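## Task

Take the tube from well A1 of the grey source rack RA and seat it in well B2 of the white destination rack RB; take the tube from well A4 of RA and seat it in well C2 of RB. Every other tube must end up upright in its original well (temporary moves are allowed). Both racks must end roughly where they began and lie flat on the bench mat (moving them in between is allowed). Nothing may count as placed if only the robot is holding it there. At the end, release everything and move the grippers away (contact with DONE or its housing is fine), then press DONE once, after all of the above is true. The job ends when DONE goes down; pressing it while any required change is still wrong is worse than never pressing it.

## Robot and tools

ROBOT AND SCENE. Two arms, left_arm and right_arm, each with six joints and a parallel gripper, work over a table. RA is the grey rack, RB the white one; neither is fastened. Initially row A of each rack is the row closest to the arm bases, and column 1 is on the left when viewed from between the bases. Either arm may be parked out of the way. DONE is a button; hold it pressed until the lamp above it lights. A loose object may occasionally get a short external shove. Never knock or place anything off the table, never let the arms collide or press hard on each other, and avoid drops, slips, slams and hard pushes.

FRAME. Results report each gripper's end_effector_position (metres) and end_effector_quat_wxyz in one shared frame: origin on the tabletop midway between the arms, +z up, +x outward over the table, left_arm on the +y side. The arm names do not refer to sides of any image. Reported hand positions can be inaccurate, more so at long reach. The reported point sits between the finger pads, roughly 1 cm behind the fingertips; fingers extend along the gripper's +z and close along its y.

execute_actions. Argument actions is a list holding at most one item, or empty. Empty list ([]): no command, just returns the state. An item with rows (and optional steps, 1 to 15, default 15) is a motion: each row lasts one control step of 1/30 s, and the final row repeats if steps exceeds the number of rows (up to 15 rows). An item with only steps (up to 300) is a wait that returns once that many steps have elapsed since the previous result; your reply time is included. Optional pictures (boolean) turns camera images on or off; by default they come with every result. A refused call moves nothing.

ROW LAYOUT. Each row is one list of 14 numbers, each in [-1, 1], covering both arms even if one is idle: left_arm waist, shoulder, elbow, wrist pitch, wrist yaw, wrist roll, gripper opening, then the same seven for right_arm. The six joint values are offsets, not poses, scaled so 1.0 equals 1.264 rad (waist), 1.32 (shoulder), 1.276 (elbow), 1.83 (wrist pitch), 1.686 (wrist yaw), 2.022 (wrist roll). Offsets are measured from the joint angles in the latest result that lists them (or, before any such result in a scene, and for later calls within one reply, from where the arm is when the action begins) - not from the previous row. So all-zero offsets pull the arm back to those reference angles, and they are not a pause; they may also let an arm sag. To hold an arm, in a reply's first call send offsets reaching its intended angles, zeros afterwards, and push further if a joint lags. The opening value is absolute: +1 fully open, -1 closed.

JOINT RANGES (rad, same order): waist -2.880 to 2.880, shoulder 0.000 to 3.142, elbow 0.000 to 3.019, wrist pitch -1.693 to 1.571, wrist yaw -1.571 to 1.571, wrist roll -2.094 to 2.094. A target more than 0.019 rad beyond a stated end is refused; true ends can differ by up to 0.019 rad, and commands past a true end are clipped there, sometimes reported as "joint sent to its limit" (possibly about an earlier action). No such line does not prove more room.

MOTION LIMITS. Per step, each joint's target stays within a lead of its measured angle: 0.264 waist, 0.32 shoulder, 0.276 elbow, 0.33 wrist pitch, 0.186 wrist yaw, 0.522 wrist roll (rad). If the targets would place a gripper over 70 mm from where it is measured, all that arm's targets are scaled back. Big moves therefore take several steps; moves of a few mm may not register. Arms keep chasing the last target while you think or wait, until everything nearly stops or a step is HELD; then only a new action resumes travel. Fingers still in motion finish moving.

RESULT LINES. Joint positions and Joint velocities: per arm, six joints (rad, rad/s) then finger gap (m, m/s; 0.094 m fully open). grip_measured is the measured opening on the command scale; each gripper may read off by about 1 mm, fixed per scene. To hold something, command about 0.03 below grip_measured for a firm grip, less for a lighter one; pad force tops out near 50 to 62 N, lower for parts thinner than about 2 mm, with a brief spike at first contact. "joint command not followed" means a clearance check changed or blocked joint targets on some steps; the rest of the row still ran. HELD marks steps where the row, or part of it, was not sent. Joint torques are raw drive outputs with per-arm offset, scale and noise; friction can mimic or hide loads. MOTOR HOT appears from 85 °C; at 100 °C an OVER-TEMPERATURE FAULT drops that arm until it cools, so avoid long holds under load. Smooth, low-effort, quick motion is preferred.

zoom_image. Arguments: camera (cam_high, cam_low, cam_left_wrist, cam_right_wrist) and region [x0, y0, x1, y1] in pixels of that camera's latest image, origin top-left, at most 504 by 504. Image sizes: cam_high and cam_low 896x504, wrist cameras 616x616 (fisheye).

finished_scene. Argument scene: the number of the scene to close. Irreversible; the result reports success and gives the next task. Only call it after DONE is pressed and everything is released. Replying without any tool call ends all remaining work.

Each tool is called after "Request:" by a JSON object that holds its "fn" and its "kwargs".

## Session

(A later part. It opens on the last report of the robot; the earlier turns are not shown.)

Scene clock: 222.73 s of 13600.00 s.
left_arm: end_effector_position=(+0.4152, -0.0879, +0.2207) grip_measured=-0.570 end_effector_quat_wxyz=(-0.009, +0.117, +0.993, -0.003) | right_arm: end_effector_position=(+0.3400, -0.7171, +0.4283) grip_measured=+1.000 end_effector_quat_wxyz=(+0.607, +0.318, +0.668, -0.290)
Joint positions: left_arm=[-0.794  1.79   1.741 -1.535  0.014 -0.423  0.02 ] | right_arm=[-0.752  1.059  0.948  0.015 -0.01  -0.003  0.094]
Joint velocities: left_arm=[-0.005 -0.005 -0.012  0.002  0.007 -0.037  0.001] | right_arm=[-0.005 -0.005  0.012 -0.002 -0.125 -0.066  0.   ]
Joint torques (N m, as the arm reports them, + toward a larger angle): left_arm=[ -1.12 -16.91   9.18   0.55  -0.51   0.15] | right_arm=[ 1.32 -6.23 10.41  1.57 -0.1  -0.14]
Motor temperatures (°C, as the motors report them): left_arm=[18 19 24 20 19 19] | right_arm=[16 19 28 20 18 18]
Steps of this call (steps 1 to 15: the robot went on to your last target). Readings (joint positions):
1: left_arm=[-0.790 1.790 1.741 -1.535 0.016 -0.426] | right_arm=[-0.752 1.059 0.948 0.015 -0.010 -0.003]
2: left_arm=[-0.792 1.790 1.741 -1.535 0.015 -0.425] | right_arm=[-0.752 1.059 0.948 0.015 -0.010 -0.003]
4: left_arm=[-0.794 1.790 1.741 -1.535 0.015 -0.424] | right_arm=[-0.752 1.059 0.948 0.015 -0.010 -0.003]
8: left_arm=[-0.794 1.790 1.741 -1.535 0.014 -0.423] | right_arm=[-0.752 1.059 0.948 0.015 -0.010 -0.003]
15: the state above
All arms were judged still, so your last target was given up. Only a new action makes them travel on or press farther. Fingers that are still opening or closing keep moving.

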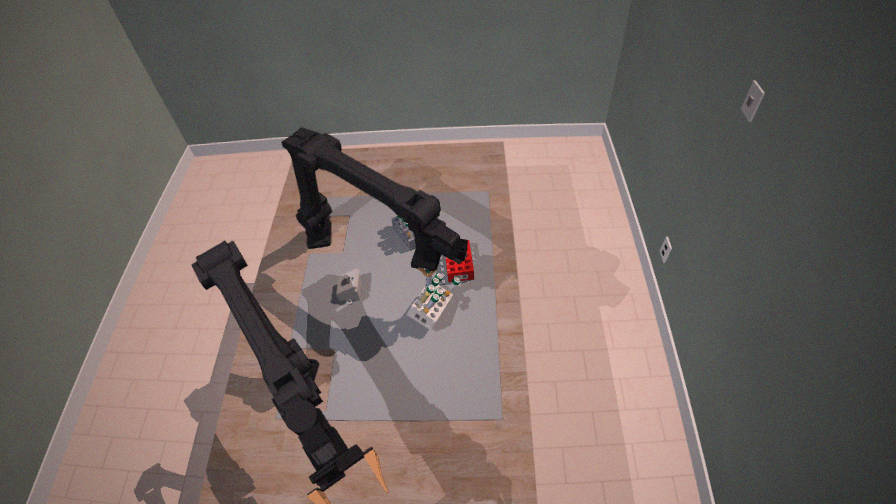

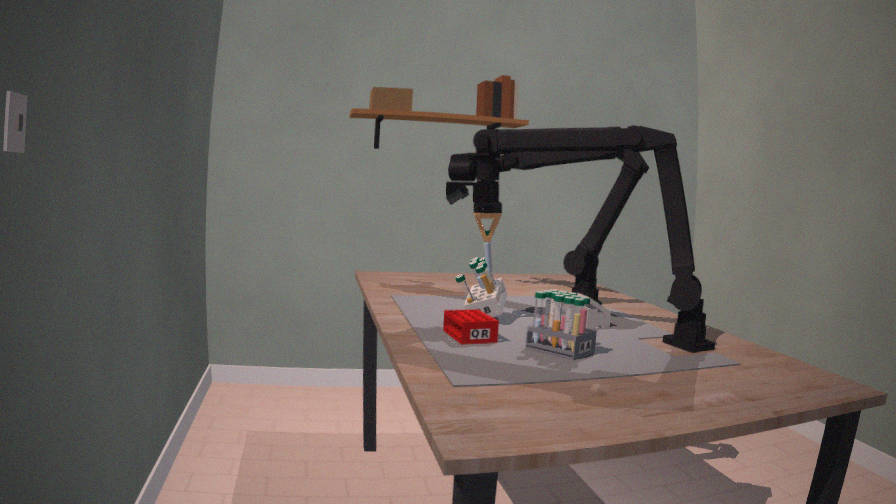

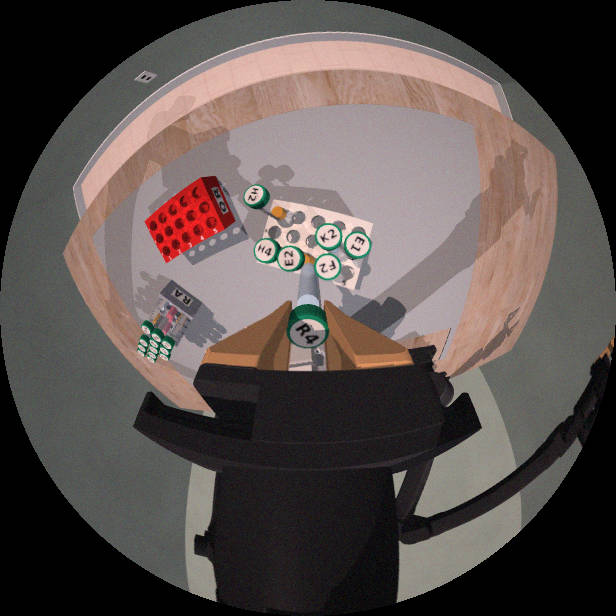

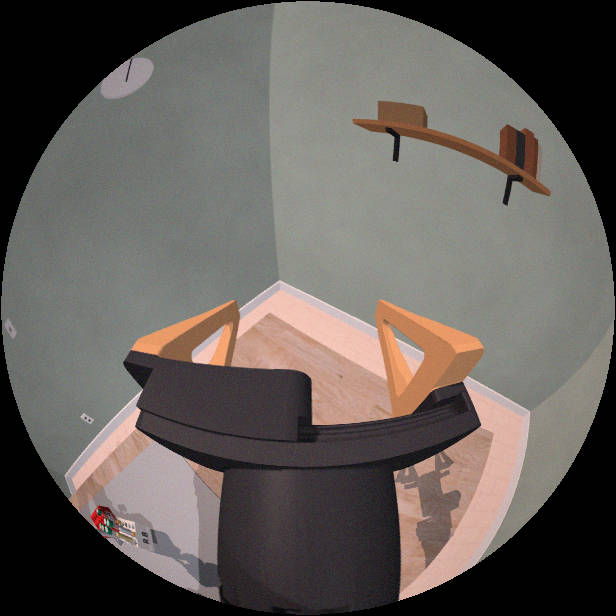

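Tilting the rack; back off gently.

Request:
{"fn": "execute_actions", "kwargs": {"actions": [{"rows":[[-0.01,0,0.01,0,0,0,-0.62,0,0,0.01,0,0,0,1],[-0.016,0,0.01,0,0,0,-0.62,0,0,0.01,0,0,0,1],[-0.022,0,0.01,0,0,0,-0.62,0,0,0.01,0,0,0,1],[-0.028,0,0.01,0,0,0,-0.62,0,0,0.01,0,0,0,1],[-0.034,0,0.01,0,0,0,-0.62,0,0,0.01,0,0,0,1],[-0.04,0,0.01,0,0,0,-0.62,0,0,0.01,0,0,0,1],[-0.046,0,0.01,0,0,0,-0.62,0,0,0.01,0,0,0,1],[-0.052,0,0.01,0,0,0,-0.62,0,0,0.01,0,0,0,1],[-0.058,0,0.01,0,0,0,-0.62,0,0,0.01,0,0,0,1],[-0.064,0,0.01,0,0,0,-0.62,0,0,0.01,0,0,0,1],[-0.07,0,0.01,0,0,0,-0.62,0,0,0.01,0,0,0,1],[-0.076,0,0.01,0,0,0,-0.62,0,0,0.01,0,0,0,1],[-0.082,0,0.01,0,0,0,-0.62,0,0,0.01,0,0,0,1],[-0.09,0,0.01,0,0,0,-0.62,0,0,0.01,0,0,0,1]]}], "pictures": false}}

Request:
{"fn": "execute_actions", "kwargs": {"actions": [{"rows":[[0,-0.045,0.06,-0.03,-0.01,0,-0.62,0,0,0.01,0,0,0,1]]}], "pictures": false}}

Request:
{"fn": "execute_actions", "kwargs": {"actions": [{"steps":15}]}}

Scene clock: 233.60 s of 13600.00 s.
left_arm: end_effector_position=(+0.3818, -0.1268, +0.2207) grip_measured=-0.570 end_effector_quat_wxyz=(-0.008, +0.164, +0.986, -0.001) | right_arm: end_effector_position=(+0.3400, -0.7171, +0.4283) grip_measured=+1.000 end_effector_quat_wxyz=(+0.607, +0.318, +0.668, -0.290)
Joint positions: left_arm=[-0.889  1.79   1.741 -1.535  0.011 -0.422  0.02 ] | right_arm=[-0.752  1.059  0.948  0.015 -0.01  -0.003  0.094]
Joint velocities: left_arm=[-0.21  -0.024 -0.002  0.012  0.081  0.022  0.001] | right_arm=[ 0.005 -0.005  0.002  0.007 -0.066  0.022  0.   ]
Joint torques (N m, as the arm reports them, + toward a larger angle): left_arm=[ -1.33 -15.93   9.07   0.49  -0.09   0.04] | right_arm=[ 0.97 -5.73 10.53  1.63 -0.05 -0.12]
Motor temperatures (°C, as the motors report them): left_arm=[18 19 23 20 19 19] | right_arm=[16 19 28 20 18 18]
Steps of this call (steps 1 to 130: nothing new was sent; then 6.03 s passed at rest; steps 131 to 145: all 15 steps of this action). Readings (joint positions):
131: left_arm=[-0.795 1.790 1.741 -1.535 0.016 -0.422] | right_arm=[-0.752 1.059 0.948 0.015 -0.010 -0.003]
132: left_arm=[-0.796 1.790 1.741 -1.535 0.017 -0.422] | right_arm=[-0.752 1.059 0.948 0.015 -0.010 -0.003]
134: left_arm=[-0.803 1.790 1.741 -1.535 0.017 -0.422] | right_arm=[-0.752 1.059 0.948 0.015 -0.010 -0.003]
138: left_arm=[-0.831 1.790 1.741 -1.535 0.017 -0.422] | right_arm=[-0.752 1.059 0.948 0.015 -0.010 -0.003]
145: the state above

Scene clock: 234.10 s of 13600.00 s.
left_arm: end_effector_position=(+0.3731, -0.1229, +0.2443) grip_measured=-0.570 end_effector_quat_wxyz=(-0.002, +0.169, +0.986, +0.001) | right_arm: end_effector_position=(+0.3400, -0.7171, +0.4283) grip_measured=+1.000 end_effector_quat_wxyz=(+0.607, +0.318, +0.668, -0.290)
Joint positions: left_arm=[-0.898  1.757  1.758 -1.575 -0.001 -0.422  0.02 ] | right_arm=[-0.752  1.059  0.948  0.015 -0.01  -0.003  0.094]
Joint velocities: left_arm=[-0.024 -0.005 -0.002 -0.007 -0.022  0.051  0.   ] | right_arm=[ 0.005 -0.034  0.002  0.002 -0.022 -0.051  0.   ]
Joint torques (N m, as the arm reports them, + toward a larger angle): left_arm=[  0.68 -18.2   12.68  -0.1   -0.41   0.02] | right_arm=[ 1.78 -5.71 10.49  1.76 -0.08 -0.1 ]
Motor temperatures (°C, as the motors report them): left_arm=[18 19 23 20 19 19] | right_arm=[16 19 28 20 18 18]
Steps of this call (steps 1 to 15: all 15 steps of this action). Readings (joint positions):
1: left_arm=[-0.894 1.789 1.743 -1.543 0.006 -0.422] | right_arm=[-0.752 1.059 0.948 0.015 -0.010 -0.003]
2: left_arm=[-0.897 1.789 1.744 -1.554 0.003 -0.422] | right_arm=[-0.752 1.059 0.948 0.015 -0.010 -0.003]
4: left_arm=[-0.898 1.783 1.745 -1.568 0.002 -0.422] | right_arm=[-0.752 1.059 0.948 0.015 -0.010 -0.003]
8: left_arm=[-0.898 1.768 1.752 -1.575 -0.001 -0.422] | right_arm=[-0.752 1.059 0.948 0.015 -0.010 -0.003]
15: the state above

Scene clock: 234.60 s of 13600.00 s.
left_arm: end_effector_position=(+0.3731, -0.1229, +0.2443) grip_measured=-0.570 end_effector_quat_wxyz=(-0.002, +0.169, +0.986, +0.001) | right_arm: end_effector_position=(+0.3400, -0.7171, +0.4283) grip_measured=+1.000 end_effector_quat_wxyz=(+0.607, +0.318, +0.668, -0.290)
Joint positions: left_arm=[-0.898  1.757  1.758 -1.575 -0.001 -0.422  0.02 ] | right_arm=[-0.752  1.059  0.948  0.015 -0.01  -0.003  0.094]
Joint velocities: left_arm=[-0.005 -0.015  0.022  0.002  0.007 -0.051 -0.   ] | right_arm=[-0.005 -0.005 -0.002  0.007 -0.022 -0.037  0.   ]
Joint torques (N m, as the arm reports them, + toward a larger angle): left_arm=[  0.47 -18.06  12.76  -0.16  -0.38   0.06] | right_arm=[ 1.22 -5.61 10.56  1.63 -0.09 -0.08]
Motor temperatures (°C, as the motors report them): left_arm=[18 19 23 20 19 19] | right_arm=[16 19 28 20 18 18]
Steps of this call (steps 1 to 15: the robot went on to your last target). Readings (joint positions):
1: left_arm=[-0.898 1.757 1.758 -1.575 -0.001 -0.422] | right_arm=[-0.752 1.059 0.948 0.015 -0.010 -0.003]
2: left_arm=[-0.898 1.757 1.758 -1.575 -0.001 -0.422] | right_arm=[-0.752 1.059 0.948 0.015 -0.010 -0.003]
4: left_arm=[-0.898 1.757 1.758 -1.575 -0.001 -0.422] | right_arm=[-0.752 1.059 0.948 0.015 -0.010 -0.003]
8: left_arm=[-0.898 1.757 1.758 -1.575 -0.001 -0.422] | right_arm=[-0.752 1.059 0.948 0.015 -0.010 -0.003]
15: the state above
All arms were judged still, so your last target was given up. Only a new action makes them travel on or press farther. Fingers that are still opening or closing keep moving.

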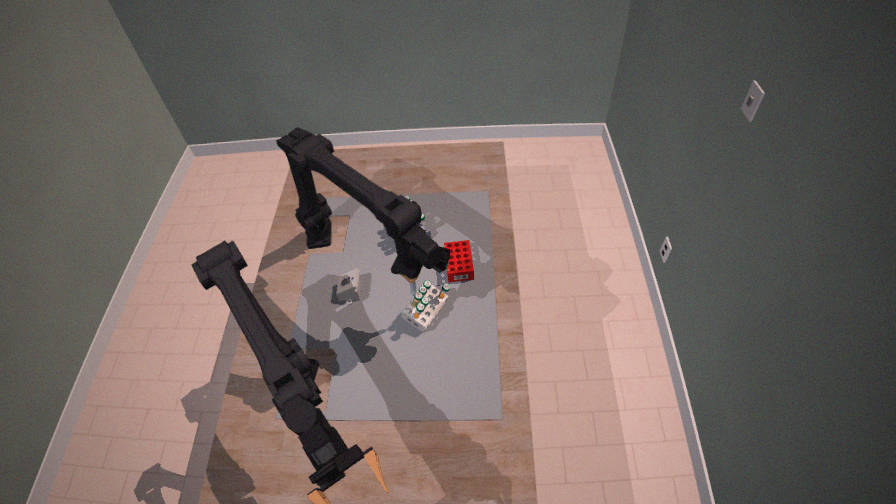

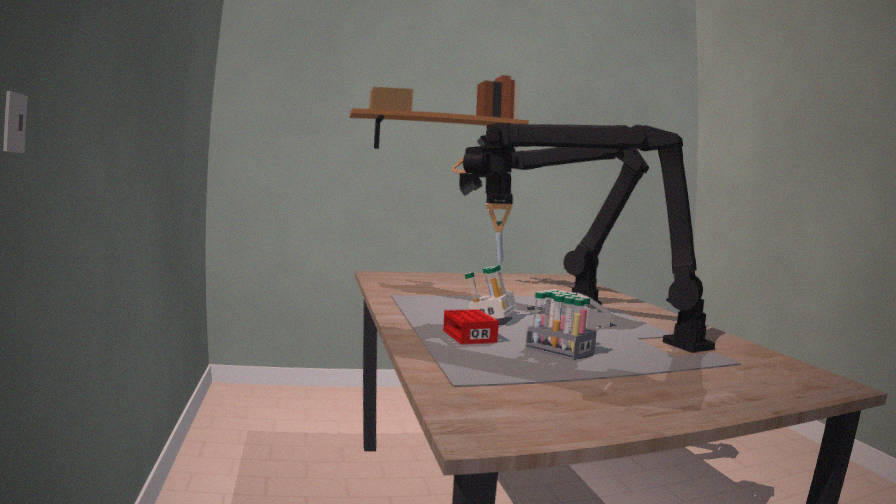

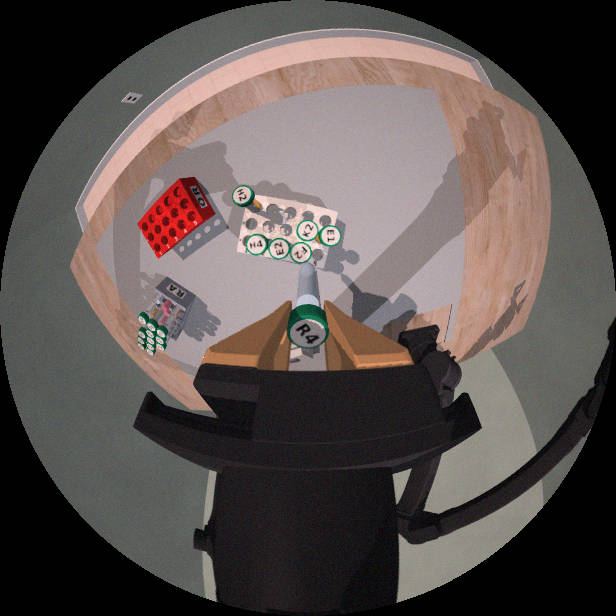

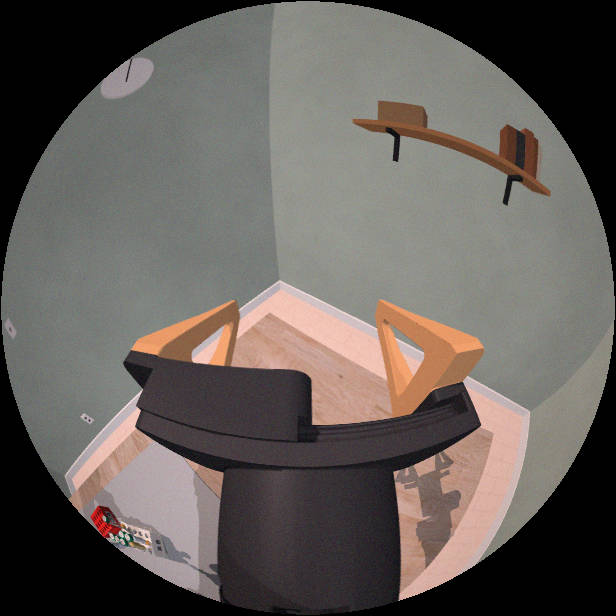

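Request:
{"fn": "execute_actions", "kwargs": {"actions": []}}

Request:
{"fn": "zoom_image", "kwargs": {"camera": "cam_low", "region": [430,220,570,340]}}

Request:
{"fn": "zoom_image", "kwargs": {"camera": "cam_high", "region": [370,250,490,350]}}

Scene clock: 239.90 s of 13600.00 s.
left_arm: end_effector_position=(+0.3731, -0.1229, +0.2443) grip_measured=-0.570 end_effector_quat_wxyz=(-0.002, +0.169, +0.986, +0.001) | right_arm: end_effector_position=(+0.3400, -0.7171, +0.4283) grip_measured=+1.000 end_effector_quat_wxyz=(+0.607, +0.318, +0.668, -0.290)
Joint positions: left_arm=[-0.898  1.757  1.758 -1.575 -0.001 -0.422  0.02 ] | right_arm=[-0.752  1.059  0.948  0.015 -0.01  -0.003  0.094]
Joint velocities: left_arm=[-0.024 -0.015 -0.012  0.002 -0.037  0.022  0.   ] | right_arm=[ 0.024 -0.015  0.012  0.012 -0.022 -0.007  0.   ]
Joint torques (N m, as the arm reports them, + toward a larger angle): left_arm=[  0.23 -17.96  12.76   0.02  -0.43   0.02] | right_arm=[ 2.06 -6.   10.45  1.24 -0.03 -0.09]
Motor temperatures (°C, as the motors report them): left_arm=[18 19 24 20 19 19] | right_arm=[16 19 28 20 18 18]
Steps of this call (steps 1 to 90: nothing new was sent; then 2.30 s passed at rest). Readings (joint positions):
1: left_arm=[-0.898 1.757 1.758 -1.575 -0.001 -0.422] | right_arm=[-0.752 1.059 0.948 0.015 -0.010 -0.003]
2: left_arm=[-0.898 1.757 1.758 -1.575 -0.001 -0.422] | right_arm=[-0.752 1.059 0.948 0.015 -0.010 -0.003]
4: left_arm=[-0.898 1.757 1.758 -1.575 -0.001 -0.422] | right_arm=[-0.752 1.059 0.948 0.015 -0.010 -0.003]
8: left_arm=[-0.898 1.757 1.758 -1.575 -0.001 -0.422] | right_arm=[-0.752 1.059 0.948 0.015 -0.010 -0.003]
90: the state above

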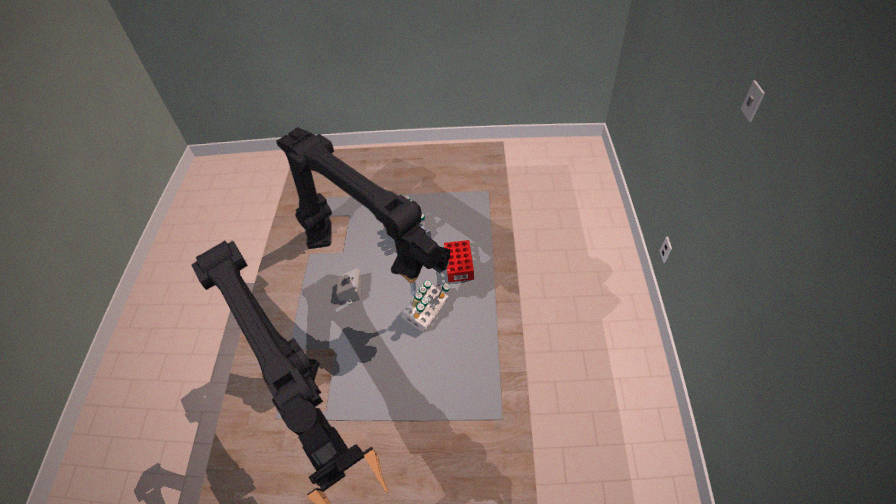

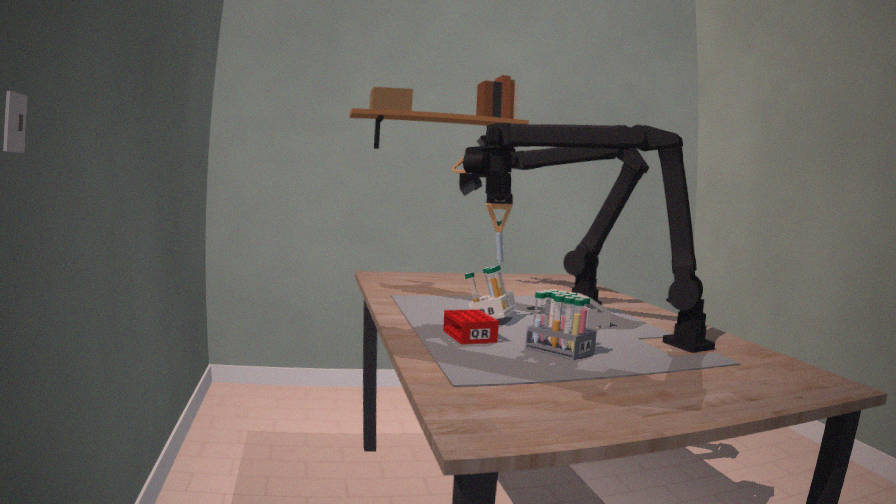

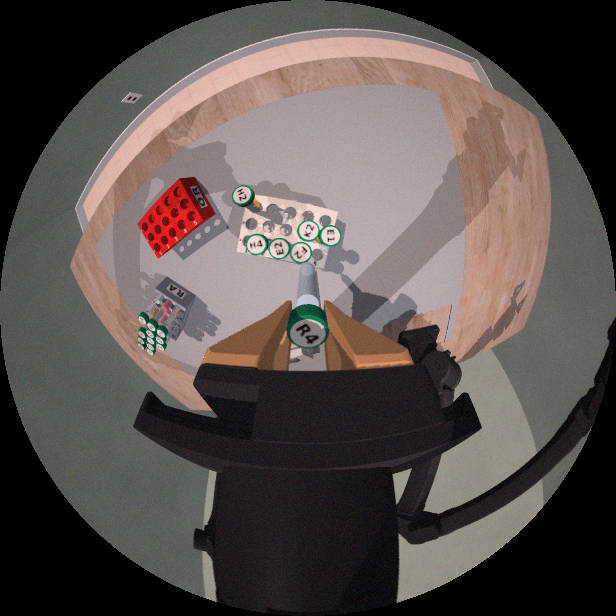

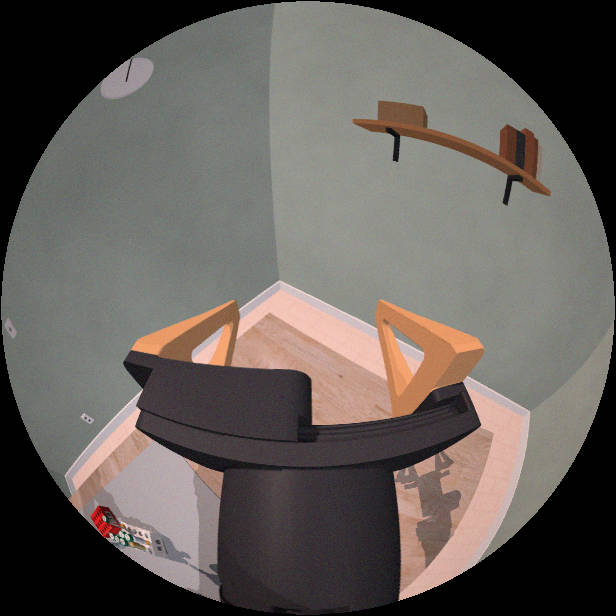

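Region (430, 220, 570, 340) of cam_low's 896x504 image, scaled by 3.600, with more detail than that image has; it fills the top 432 rows of this view, and the rest is white.

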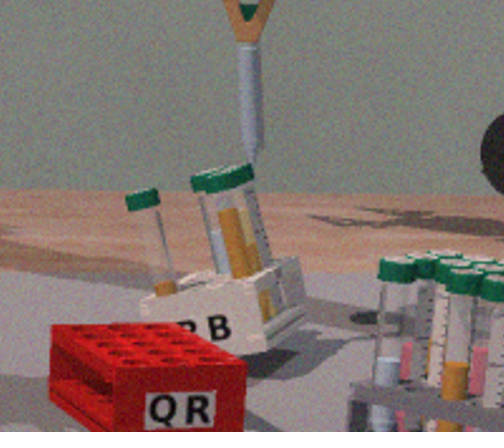

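Region (370, 250, 490, 350) of cam_high's 896x504 image, scaled by 4.200, with more detail than that image has.

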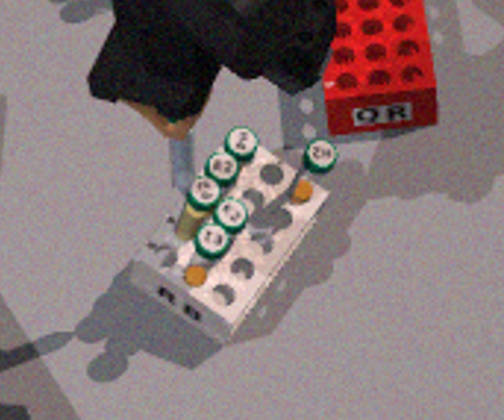

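Request:
{"fn": "execute_actions", "kwargs": {"actions": [{"rows":[[-0.01,0,0.01,0,0,0,-0.62,0,0,0.01,0,0,0,1],[-0.016,0,0.01,0,0,0,-0.62,0,0,0.01,0,0,0,1],[-0.022,0,0.01,0,0,0,-0.62,0,0,0.01,0,0,0,1],[-0.028,0,0.01,0,0,0,-0.62,0,0,0.01,0,0,0,1],[-0.034,0,0.01,0,0,0,-0.62,0,0,0.01,0,0,0,1],[-0.04,0,0.01,0,0,0,-0.62,0,0,0.01,0,0,0,1],[-0.046,0,0.01,0,0,0,-0.62,0,0,0.01,0,0,0,1],[-0.052,0,0.01,0,0,0,-0.62,0,0,0.01,0,0,0,1],[-0.058,0,0.01,0,0,0,-0.62,0,0,0.01,0,0,0,1],[-0.064,0,0.01,0,0,0,-0.62,0,0,0.01,0,0,0,1]]}], "pictures": false}}

Request:
{"fn": "execute_actions", "kwargs": {"actions": [{"steps":15}]}}

Request:
{"fn": "zoom_image", "kwargs": {"camera": "cam_low", "region": [430,220,570,340]}}

Scene clock: 251.30 s of 13600.00 s.
left_arm: end_effector_position=(+0.3404, -0.1543, +0.2443) grip_measured=-0.570 end_effector_quat_wxyz=(-0.002, +0.210, +0.978, +0.001) | right_arm: end_effector_position=(+0.3400, -0.7171, +0.4283) grip_measured=+1.000 end_effector_quat_wxyz=(+0.607, +0.318, +0.668, -0.290)
Joint positions: left_arm=[-0.982  1.757  1.758 -1.575 -0.    -0.422  0.02 ] | right_arm=[-0.752  1.059  0.948  0.015 -0.01  -0.003  0.094]
Joint velocities: left_arm=[-0.044 -0.005  0.012 -0.012  0.037  0.051 -0.   ] | right_arm=[-0.005 -0.005 -0.007 -0.007  0.037 -0.007  0.   ]
Joint torques (N m, as the arm reports them, + toward a larger angle): left_arm=[  0.81 -15.8    9.04   0.45  -0.19   0.05] | right_arm=[ 1.27 -5.23 10.48  1.58 -0.08 -0.07]
Motor temperatures (°C, as the motors report them): left_arm=[18 20 24 20 19 19] | right_arm=[16 19 28 20 18 18]
Steps of this call (steps 1 to 90: nothing new was sent; then 7.90 s passed at rest; steps 91 to 105: all 15 steps of this action). Readings (joint positions):
91: left_arm=[-0.898 1.757 1.758 -1.575 -0.000 -0.422] | right_arm=[-0.752 1.059 0.948 0.015 -0.010 -0.003]
92: left_arm=[-0.899 1.757 1.758 -1.575 0.000 -0.422] | right_arm=[-0.752 1.059 0.948 0.015 -0.010 -0.003]
94: left_arm=[-0.905 1.757 1.758 -1.575 -0.000 -0.422] | right_arm=[-0.752 1.059 0.948 0.015 -0.010 -0.003]
98: left_arm=[-0.931 1.757 1.758 -1.575 -0.000 -0.422] | right_arm=[-0.752 1.059 0.948 0.015 -0.010 -0.003]
105: the state above

Scene clock: 251.80 s of 13600.00 s.
left_arm: end_effector_position=(+0.3403, -0.1545, +0.2443) grip_measured=-0.570 end_effector_quat_wxyz=(-0.002, +0.210, +0.978, +0.001) | right_arm: end_effector_position=(+0.3400, -0.7171, +0.4283) grip_measured=+1.000 end_effector_quat_wxyz=(+0.607, +0.318, +0.668, -0.290)
Joint positions: left_arm=[-0.982  1.757  1.758 -1.575 -0.    -0.422  0.02 ] | right_arm=[-0.752  1.059  0.948  0.015 -0.01  -0.003  0.094]
Joint velocities: left_arm=[-0.024 -0.005  0.007  0.027 -0.051 -0.037  0.001] | right_arm=[ 0.015 -0.005 -0.022 -0.007  0.022  0.007  0.   ]
Joint torques (N m, as the arm reports them, + toward a larger angle): left_arm=[ -0.1  -15.71   9.07   0.42  -0.24   0.01] | right_arm=[ 2.06 -6.29 10.57  1.55 -0.06 -0.11]
Motor temperatures (°C, as the motors report them): left_arm=[18 20 24 20 19 19] | right_arm=[16 19 28 20 18 18]
Steps of this call (steps 1 to 15: the robot went on to your last target). Readings (joint positions):
1: left_arm=[-0.982 1.757 1.758 -1.575 -0.000 -0.422] | right_arm=[-0.752 1.059 0.948 0.015 -0.010 -0.003]
2: left_arm=[-0.982 1.757 1.758 -1.575 -0.000 -0.422] | right_arm=[-0.752 1.059 0.948 0.015 -0.010 -0.003]
4: left_arm=[-0.982 1.757 1.758 -1.575 -0.000 -0.422] | right_arm=[-0.752 1.059 0.948 0.015 -0.010 -0.003]
8: left_arm=[-0.982 1.757 1.758 -1.575 -0.000 -0.422] | right_arm=[-0.752 1.059 0.948 0.015 -0.010 -0.003]
15: the state above
All arms were judged still, so your last target was given up. Only a new action makes them travel on or press farther. Fingers that are still opening or closing keep moving.

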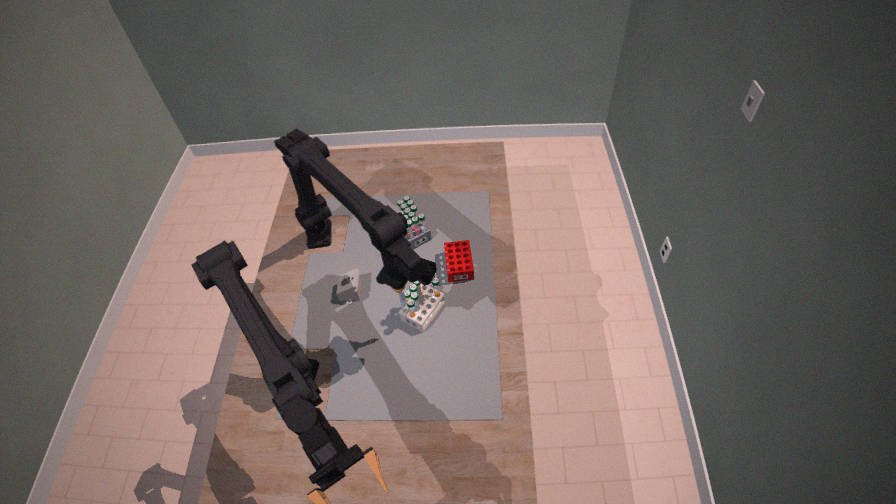

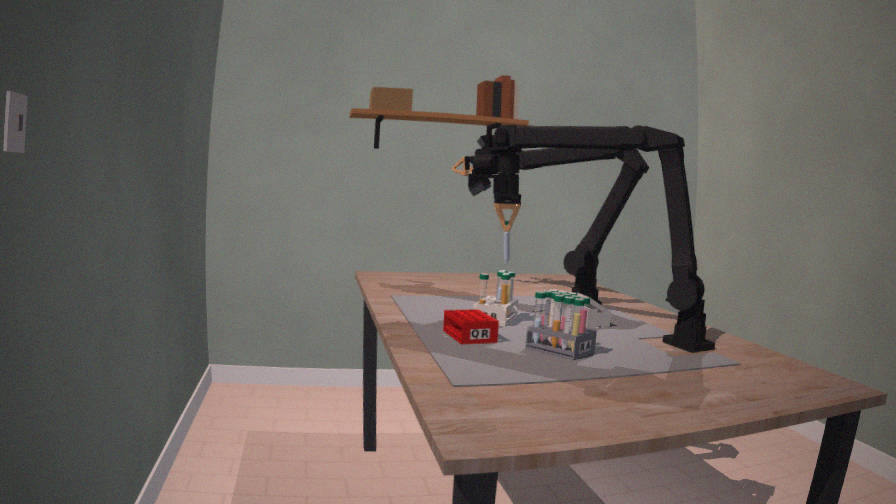

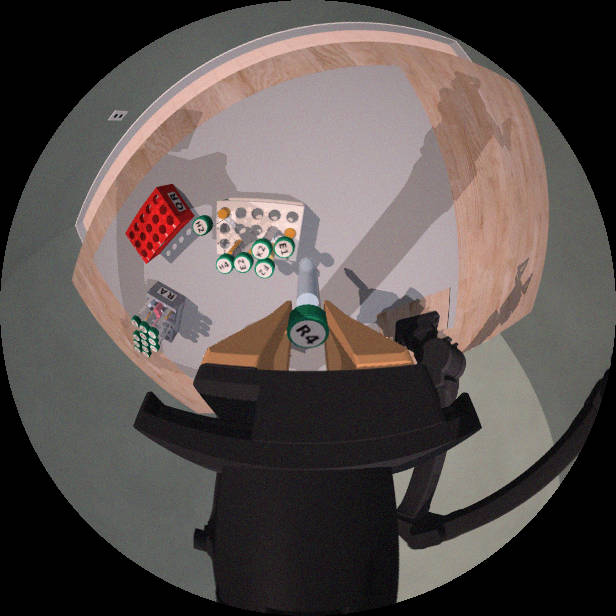

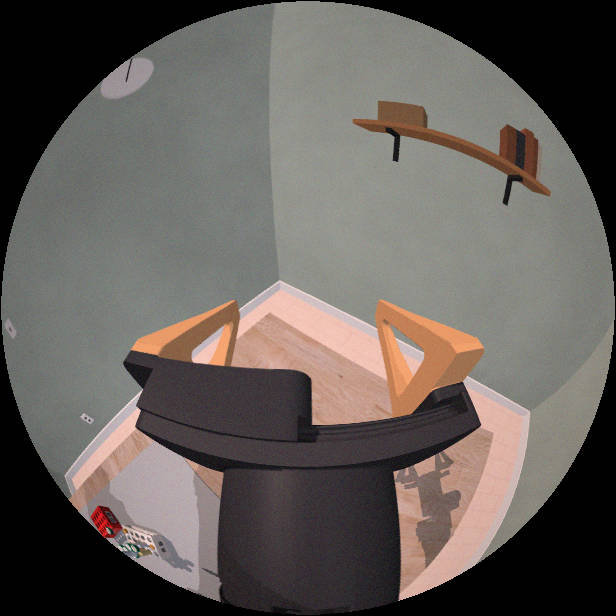

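Region (430, 220, 570, 340) of cam_low's 896x504 image, scaled by 3.600, with more detail than that image has; it fills the top 432 rows of this view, and the rest is white.

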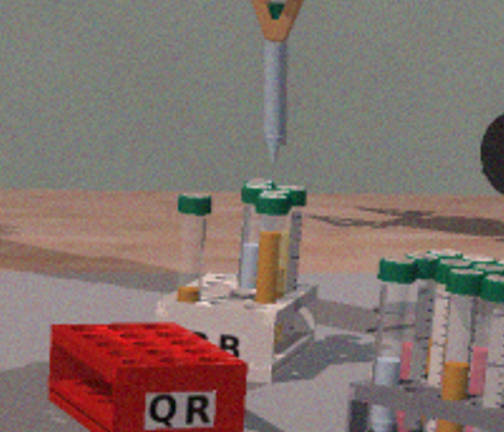

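Request:
{"fn": "execute_actions", "kwargs": {"actions": [{"rows":[[0,-0.04,0.01,-0.016,0,0.124,-0.62,0,0,0.01,0,0,0,1]]}], "pictures": false}}

Request:
{"fn": "execute_actions", "kwargs": {"actions": [{"rows":[[0.02,0,0.01,0,0,0,-0.62,0,0,0.01,0,0,0,1],[0.04,0,0.01,0,0,0,-0.62,0,0,0.01,0,0,0,1],[0.06,0,0.01,0,0,0,-0.62,0,0,0.01,0,0,0,1],[0.08,0,0.01,0,0,0,-0.62,0,0,0.01,0,0,0,1],[0.1,0,0.01,0,0,0,-0.62,0,0,0.01,0,0,0,1],[0.12,0,0.01,0,0,0,-0.62,0,0,0.01,0,0,0,1],[0.135,0,0.01,0,0,0,-0.62,0,0,0.01,0,0,0,1],[0.148,0,0.01,0,0,0,-0.62,0,0,0.01,0,0,0,1]]}], "pictures": false}}

Request:
{"fn": "execute_actions", "kwargs": {"actions": [{"steps":15}]}}

Request:
{"fn": "zoom_image", "kwargs": {"camera": "cam_left_wrist", "region": [230,180,410,350]}}

Scene clock: 271.10 s of 13600.00 s.
left_arm: end_effector_position=(+0.3367, -0.1505, +0.2555) grip_measured=-0.570 end_effector_quat_wxyz=(+0.003, +0.321, +0.947, -0.002) | right_arm: end_effector_position=(+0.3400, -0.7171, +0.4283) grip_measured=+1.000 end_effector_quat_wxyz=(+0.607, +0.318, +0.668, -0.290)
Joint positions: left_arm=[-0.982  1.736  1.758 -1.586 -0.    -0.191  0.02 ] | right_arm=[-0.752  1.059  0.948  0.015 -0.01  -0.003  0.094]
Joint velocities: left_arm=[ 0.005 -0.005 -0.012 -0.002 -0.066  0.051  0.001] | right_arm=[-0.015 -0.005  0.007 -0.002  0.007  0.022  0.   ]
Joint torques (N m, as the arm reports them, + toward a larger angle): left_arm=[ -0.17 -17.89   9.18  -0.13  -0.16   0.14] | right_arm=[ 1.44 -7.2  10.57  1.69  0.01 -0.09]
Motor temperatures (°C, as the motors report them): left_arm=[18 20 23 20 19 19] | right_arm=[16 19 29 20 18 18]
Steps of this call (steps 1 to 150: nothing new was sent; then 13.80 s passed at rest; steps 151 to 165: all 15 steps of this action). Readings (joint positions):
151: left_arm=[-0.982 1.757 1.758 -1.577 -0.000 -0.382] | right_arm=[-0.752 1.059 0.948 0.015 -0.010 -0.003]
152: left_arm=[-0.982 1.755 1.758 -1.581 -0.000 -0.342] | right_arm=[-0.752 1.059 0.948 0.015 -0.010 -0.003]
154: left_arm=[-0.982 1.752 1.758 -1.584 -0.000 -0.284] | right_arm=[-0.752 1.059 0.948 0.015 -0.010 -0.003]
158: left_arm=[-0.982 1.742 1.758 -1.586 -0.000 -0.224] | right_arm=[-0.752 1.059 0.948 0.015 -0.010 -0.003]
165: the state above

Scene clock: 271.60 s of 13600.00 s.
left_arm: end_effector_position=(+0.4159, -0.0631, +0.2555) grip_measured=-0.570 end_effector_quat_wxyz=(+0.003, +0.215, +0.977, -0.000) | right_arm: end_effector_position=(+0.3400, -0.7171, +0.4283) grip_measured=+1.000 end_effector_quat_wxyz=(+0.607, +0.318, +0.668, -0.290)
Joint positions: left_arm=[-0.762  1.736  1.758 -1.586 -0.002 -0.191  0.02 ] | right_arm=[-0.752  1.059  0.948  0.015 -0.01  -0.003  0.094]
Joint velocities: left_arm=[-0.103 -0.005 -0.012 -0.012  0.022 -0.007 -0.   ] | right_arm=[-0.015 -0.005 -0.012 -0.012 -0.007 -0.007  0.   ]
Joint torques (N m, as the arm reports them, + toward a larger angle): left_arm=[ -3.28 -15.86   9.21   0.51  -0.09   0.01] | right_arm=[ 1.05 -6.34 10.3   1.56 -0.04 -0.08]
Motor temperatures (°C, as the motors report them): left_arm=[18 19 23 20 19 19] | right_arm=[16 19 29 20 18 18]
Steps of this call (steps 1 to 15: all 15 steps of this action). Readings (joint positions):
1: left_arm=[-0.981 1.736 1.758 -1.586 -0.000 -0.191] | right_arm=[-0.752 1.059 0.948 0.015 -0.010 -0.003]
2: left_arm=[-0.978 1.736 1.758 -1.586 0.000 -0.191] | right_arm=[-0.752 1.059 0.948 0.015 -0.010 -0.003]
4: left_arm=[-0.960 1.736 1.758 -1.586 0.001 -0.191] | right_arm=[-0.752 1.059 0.948 0.015 -0.010 -0.003]
8: left_arm=[-0.867 1.736 1.758 -1.586 0.001 -0.191] | right_arm=[-0.752 1.059 0.948 0.015 -0.010 -0.003]
15: the state above

Scene clock: 272.10 s of 13600.00 s.
left_arm: end_effector_position=(+0.4063, -0.0760, +0.2555) grip_measured=-0.570 end_effector_quat_wxyz=(+0.003, +0.230, +0.973, -0.000) | right_arm: end_effector_position=(+0.3400, -0.7171, +0.4283) grip_measured=+1.000 end_effector_quat_wxyz=(+0.607, +0.318, +0.668, -0.290)
Joint positions: left_arm=[-0.792  1.736  1.758 -1.586 -0.002 -0.191  0.02 ] | right_arm=[-0.752  1.059  0.948  0.015 -0.01  -0.003  0.094]
Joint velocities: left_arm=[-0.005 -0.015  0.007  0.002 -0.007  0.066 -0.001] | right_arm=[ 0.015 -0.005 -0.007 -0.007  0.022 -0.007  0.   ]
Joint torques (N m, as the arm reports them, + toward a larger angle): left_arm=[ -0.1  -15.76   8.94   0.46  -0.09   0.02] | right_arm=[ 2.1  -5.25 10.35  1.65 -0.04 -0.1 ]
Motor temperatures (°C, as the motors report them): left_arm=[18 19 23 20 19 19] | right_arm=[16 19 29 20 18 18]
Steps of this call (steps 1 to 15: the robot went on to your last target). Readings (joint positions):
1: left_arm=[-0.766 1.736 1.758 -1.586 -0.002 -0.191] | right_arm=[-0.752 1.059 0.948 0.015 -0.010 -0.003]
2: left_arm=[-0.770 1.736 1.758 -1.586 -0.002 -0.191] | right_arm=[-0.752 1.059 0.948 0.015 -0.010 -0.003]
4: left_arm=[-0.780 1.736 1.758 -1.586 -0.002 -0.191] | right_arm=[-0.752 1.059 0.948 0.015 -0.010 -0.003]
8: left_arm=[-0.792 1.736 1.758 -1.586 -0.002 -0.191] | right_arm=[-0.752 1.059 0.948 0.015 -0.010 -0.003]
15: the state above

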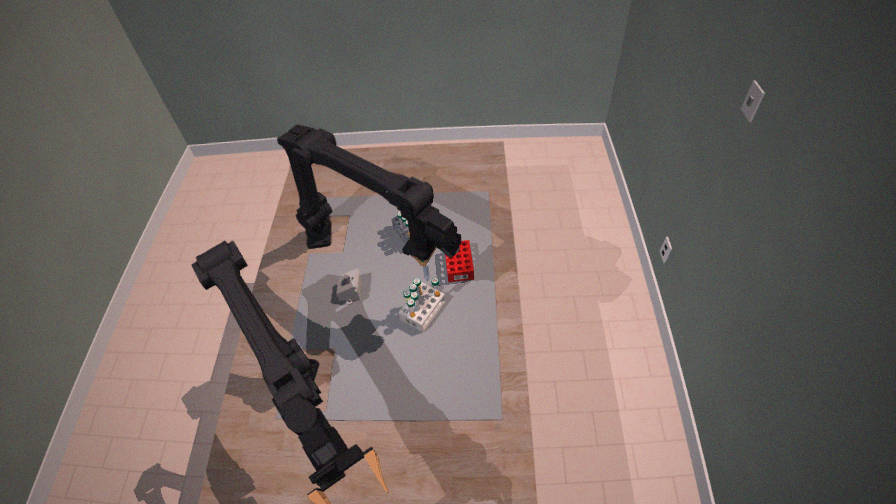

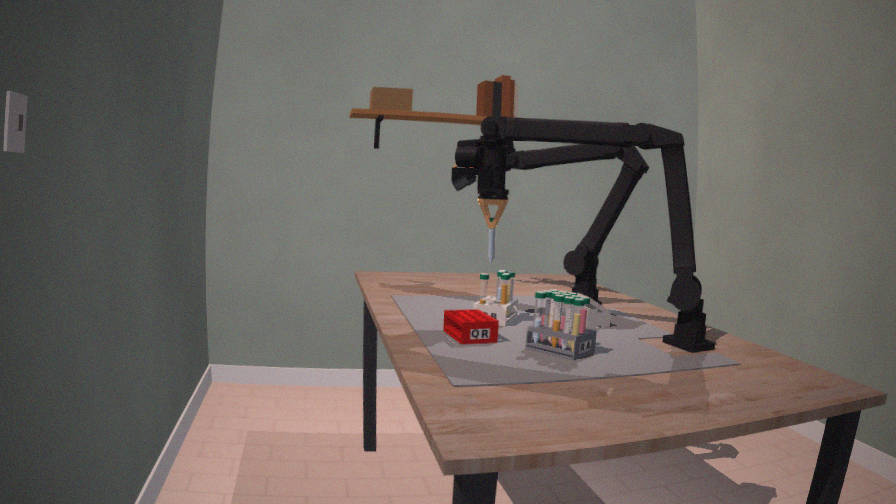

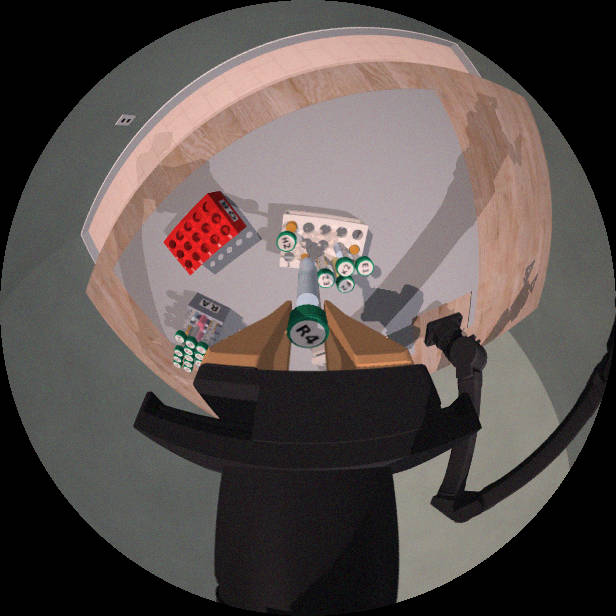

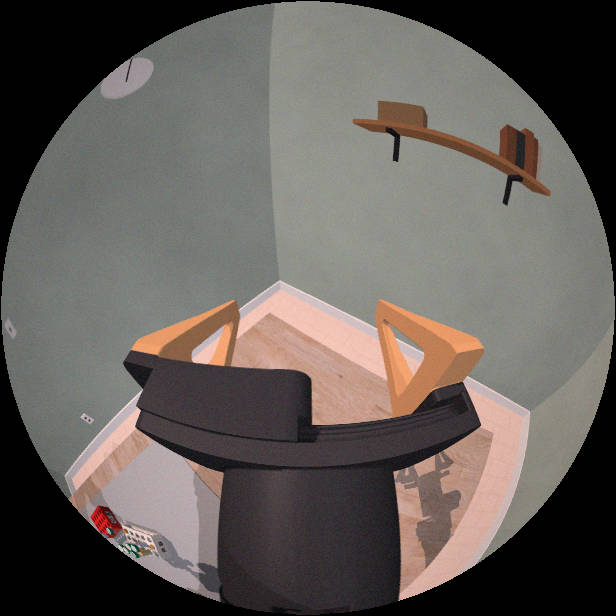

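Region (230, 180, 410, 350) of cam_left_wrist's 616x616 image, scaled by 2.800, with more detail than that image has.

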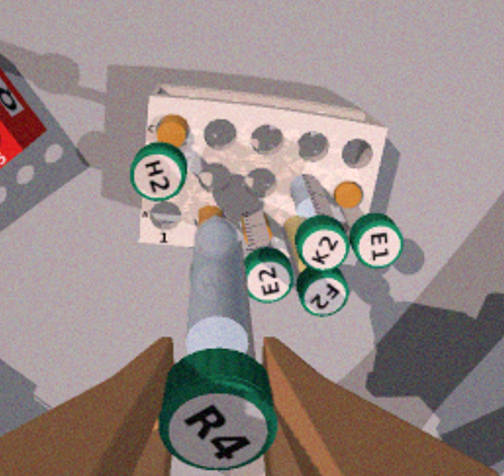

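Request:
{"fn": "execute_actions", "kwargs": {"actions": [{"rows":[[0,-0.02,-0.015,0.02,0,0.02,-0.62,0,0,0.01,0,0,0,1],[0,-0.022,-0.03,0.029,0,0.04,-0.62,0,0,0.01,0,0,0,1],[0,-0.024,-0.045,0.038,0,0.065,-0.62,0,0,0.01,0,0,0,1],[0,-0.026,-0.06,0.047,0,0.065,-0.62,0,0,0.01,0,0,0,1],[0,-0.028,-0.075,0.056,0,0.065,-0.62,0,0,0.01,0,0,0,1],[0,-0.03,-0.09,0.065,0,0.065,-0.62,0,0,0.01,0,0,0,1],[0,-0.032,-0.105,0.074,0,0.065,-0.62,0,0,0.01,0,0,0,1],[0,-0.034,-0.118,0.082,0,0.065,-0.62,0,0,0.01,0,0,0,1],[0,-0.036,-0.128,0.089,0,0.065,-0.62,0,0,0.01,0,0,0,1]]}], "pictures": false}}

Request:
{"fn": "execute_actions", "kwargs": {"actions": [{"steps":10}]}}

Request:
{"fn": "zoom_image", "kwargs": {"camera": "cam_left_wrist", "region": [230,180,410,350]}}

Scene clock: 287.90 s of 13600.00 s.
left_arm: end_effector_position=(+0.3941, -0.0667, +0.1957) grip_measured=-0.570 end_effector_quat_wxyz=(-0.008, +0.286, +0.958, +0.004) | right_arm: end_effector_position=(+0.3400, -0.7171, +0.4283) grip_measured=+1.000 end_effector_quat_wxyz=(+0.607, +0.318, +0.668, -0.290)
Joint positions: left_arm=[-0.792  1.72   1.579 -1.448 -0.002 -0.076  0.02 ] | right_arm=[-0.752  1.059  0.948  0.015 -0.01  -0.003  0.094]
Joint velocities: left_arm=[-0.015 -0.044  0.002  0.066 -0.007  0.066  0.001] | right_arm=[ 0.005  0.005 -0.002  0.007 -0.007 -0.037  0.   ]
Joint torques (N m, as the arm reports them, + toward a larger angle): left_arm=[ -0.35 -17.36   9.15   1.12  -0.15   0.14] | right_arm=[ 1.52 -5.65 10.41  1.65 -0.06 -0.04]
Motor temperatures (°C, as the motors report them): left_arm=[18 20 23 20 19 19] | right_arm=[16 19 29 20 18 18]
Steps of this call (steps 1 to 15: the robot went on to your last target; steps 16 to 90: nothing new was sent; then 12.30 s passed at rest; steps 91 to 105: all 15 steps of this action). Readings (joint positions):
91: left_arm=[-0.792 1.736 1.754 -1.583 -0.002 -0.186] | right_arm=[-0.752 1.059 0.948 0.015 -0.010 -0.003]
92: left_arm=[-0.792 1.733 1.746 -1.573 -0.002 -0.174] | right_arm=[-0.752 1.059 0.948 0.015 -0.010 -0.003]
94: left_arm=[-0.792 1.726 1.716 -1.546 -0.002 -0.138] | right_arm=[-0.752 1.059 0.948 0.015 -0.010 -0.003]
98: left_arm=[-0.792 1.720 1.636 -1.486 -0.002 -0.098] | right_arm=[-0.752 1.059 0.948 0.015 -0.010 -0.003]
105: the state above

Scene clock: 288.23 s of 13600.00 s.
left_arm: end_effector_position=(+0.3946, -0.0670, +0.1960) grip_measured=-0.570 end_effector_quat_wxyz=(-0.006, +0.288, +0.958, +0.003) | right_arm: end_effector_position=(+0.3400, -0.7171, +0.4283) grip_measured=+1.000 end_effector_quat_wxyz=(+0.607, +0.318, +0.668, -0.290)
Joint positions: left_arm=[-0.792  1.719  1.579 -1.445 -0.002 -0.071  0.02 ] | right_arm=[-0.752  1.059  0.948  0.015 -0.01  -0.003  0.094]
Joint velocities: left_arm=[-0.005  0.005 -0.002 -0.002  0.037 -0.007  0.   ] | right_arm=[ 0.005  0.005 -0.002 -0.012 -0.037 -0.081  0.   ]
Joint torques (N m, as the arm reports them, + toward a larger angle): left_arm=[  0.25 -17.31   9.12   1.19  -0.13   0.13] | right_arm=[ 0.71 -6.19 10.76  1.79 -0.03 -0.04]
Motor temperatures (°C, as the motors report them): left_arm=[18 20 23 20 19 19] | right_arm=[16 19 29 20 18 18]
Steps of this call (steps 1 to 10: the robot went on to your last target). Readings (joint positions):
1: left_arm=[-0.792 1.719 1.579 -1.446 -0.002 -0.075] | right_arm=[-0.752 1.059 0.948 0.015 -0.010 -0.003]
2: left_arm=[-0.792 1.719 1.579 -1.445 -0.002 -0.074] | right_arm=[-0.752 1.059 0.948 0.015 -0.010 -0.003]
4: left_arm=[-0.792 1.719 1.579 -1.445 -0.002 -0.073] | right_arm=[-0.752 1.059 0.948 0.015 -0.010 -0.003]
8: left_arm=[-0.792 1.719 1.579 -1.445 -0.002 -0.071] | right_arm=[-0.752 1.059 0.948 0.015 -0.010 -0.003]
10: the state above

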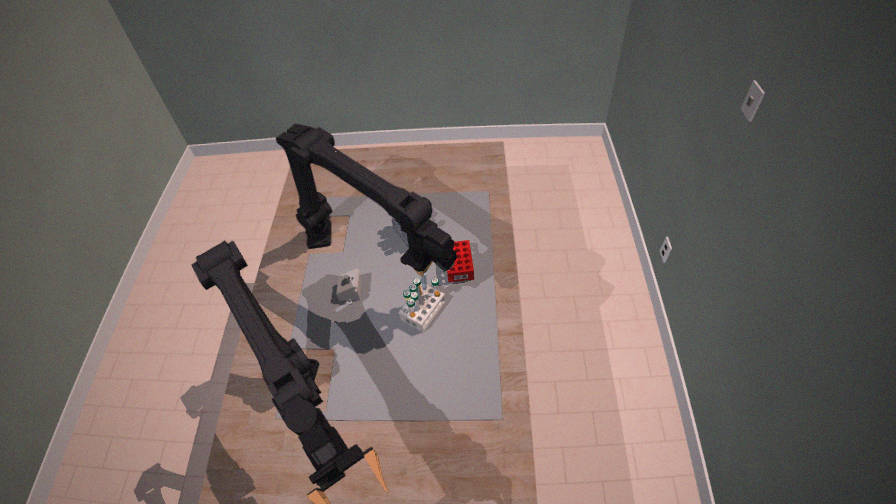

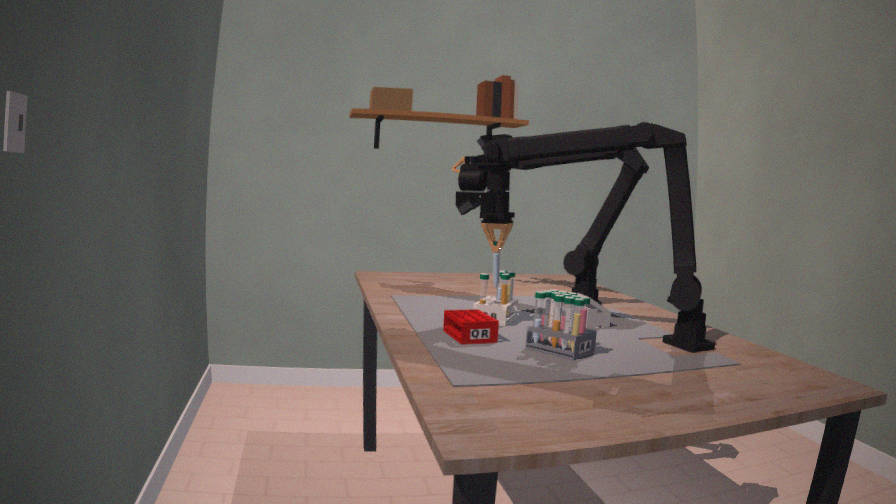

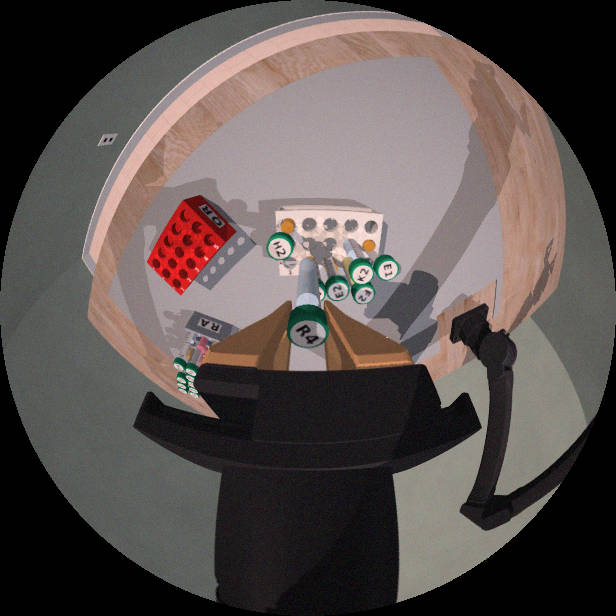

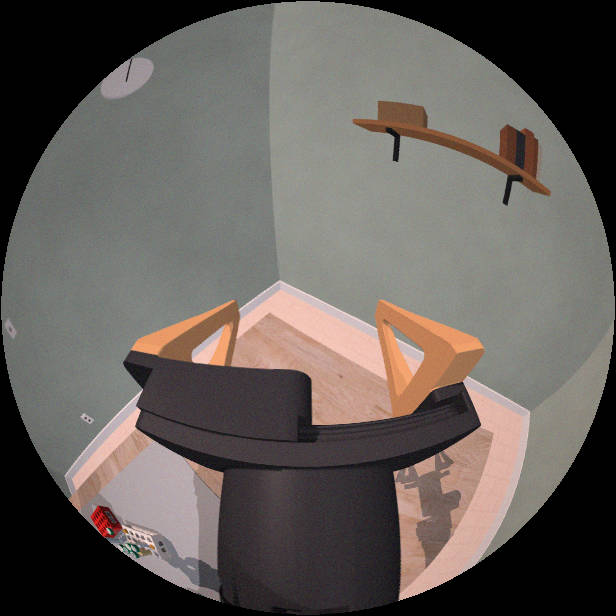

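Region (230, 180, 410, 350) of cam_left_wrist's 616x616 image, scaled by 2.800, with more detail than that image has.

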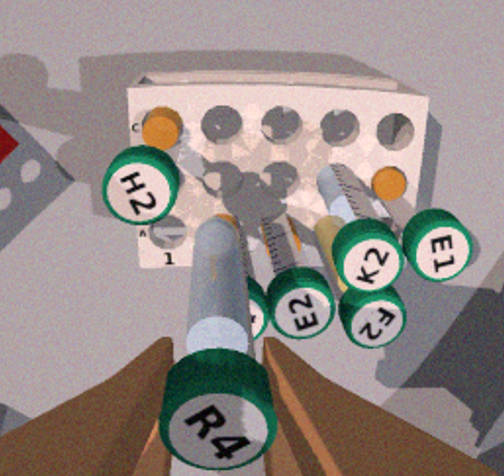

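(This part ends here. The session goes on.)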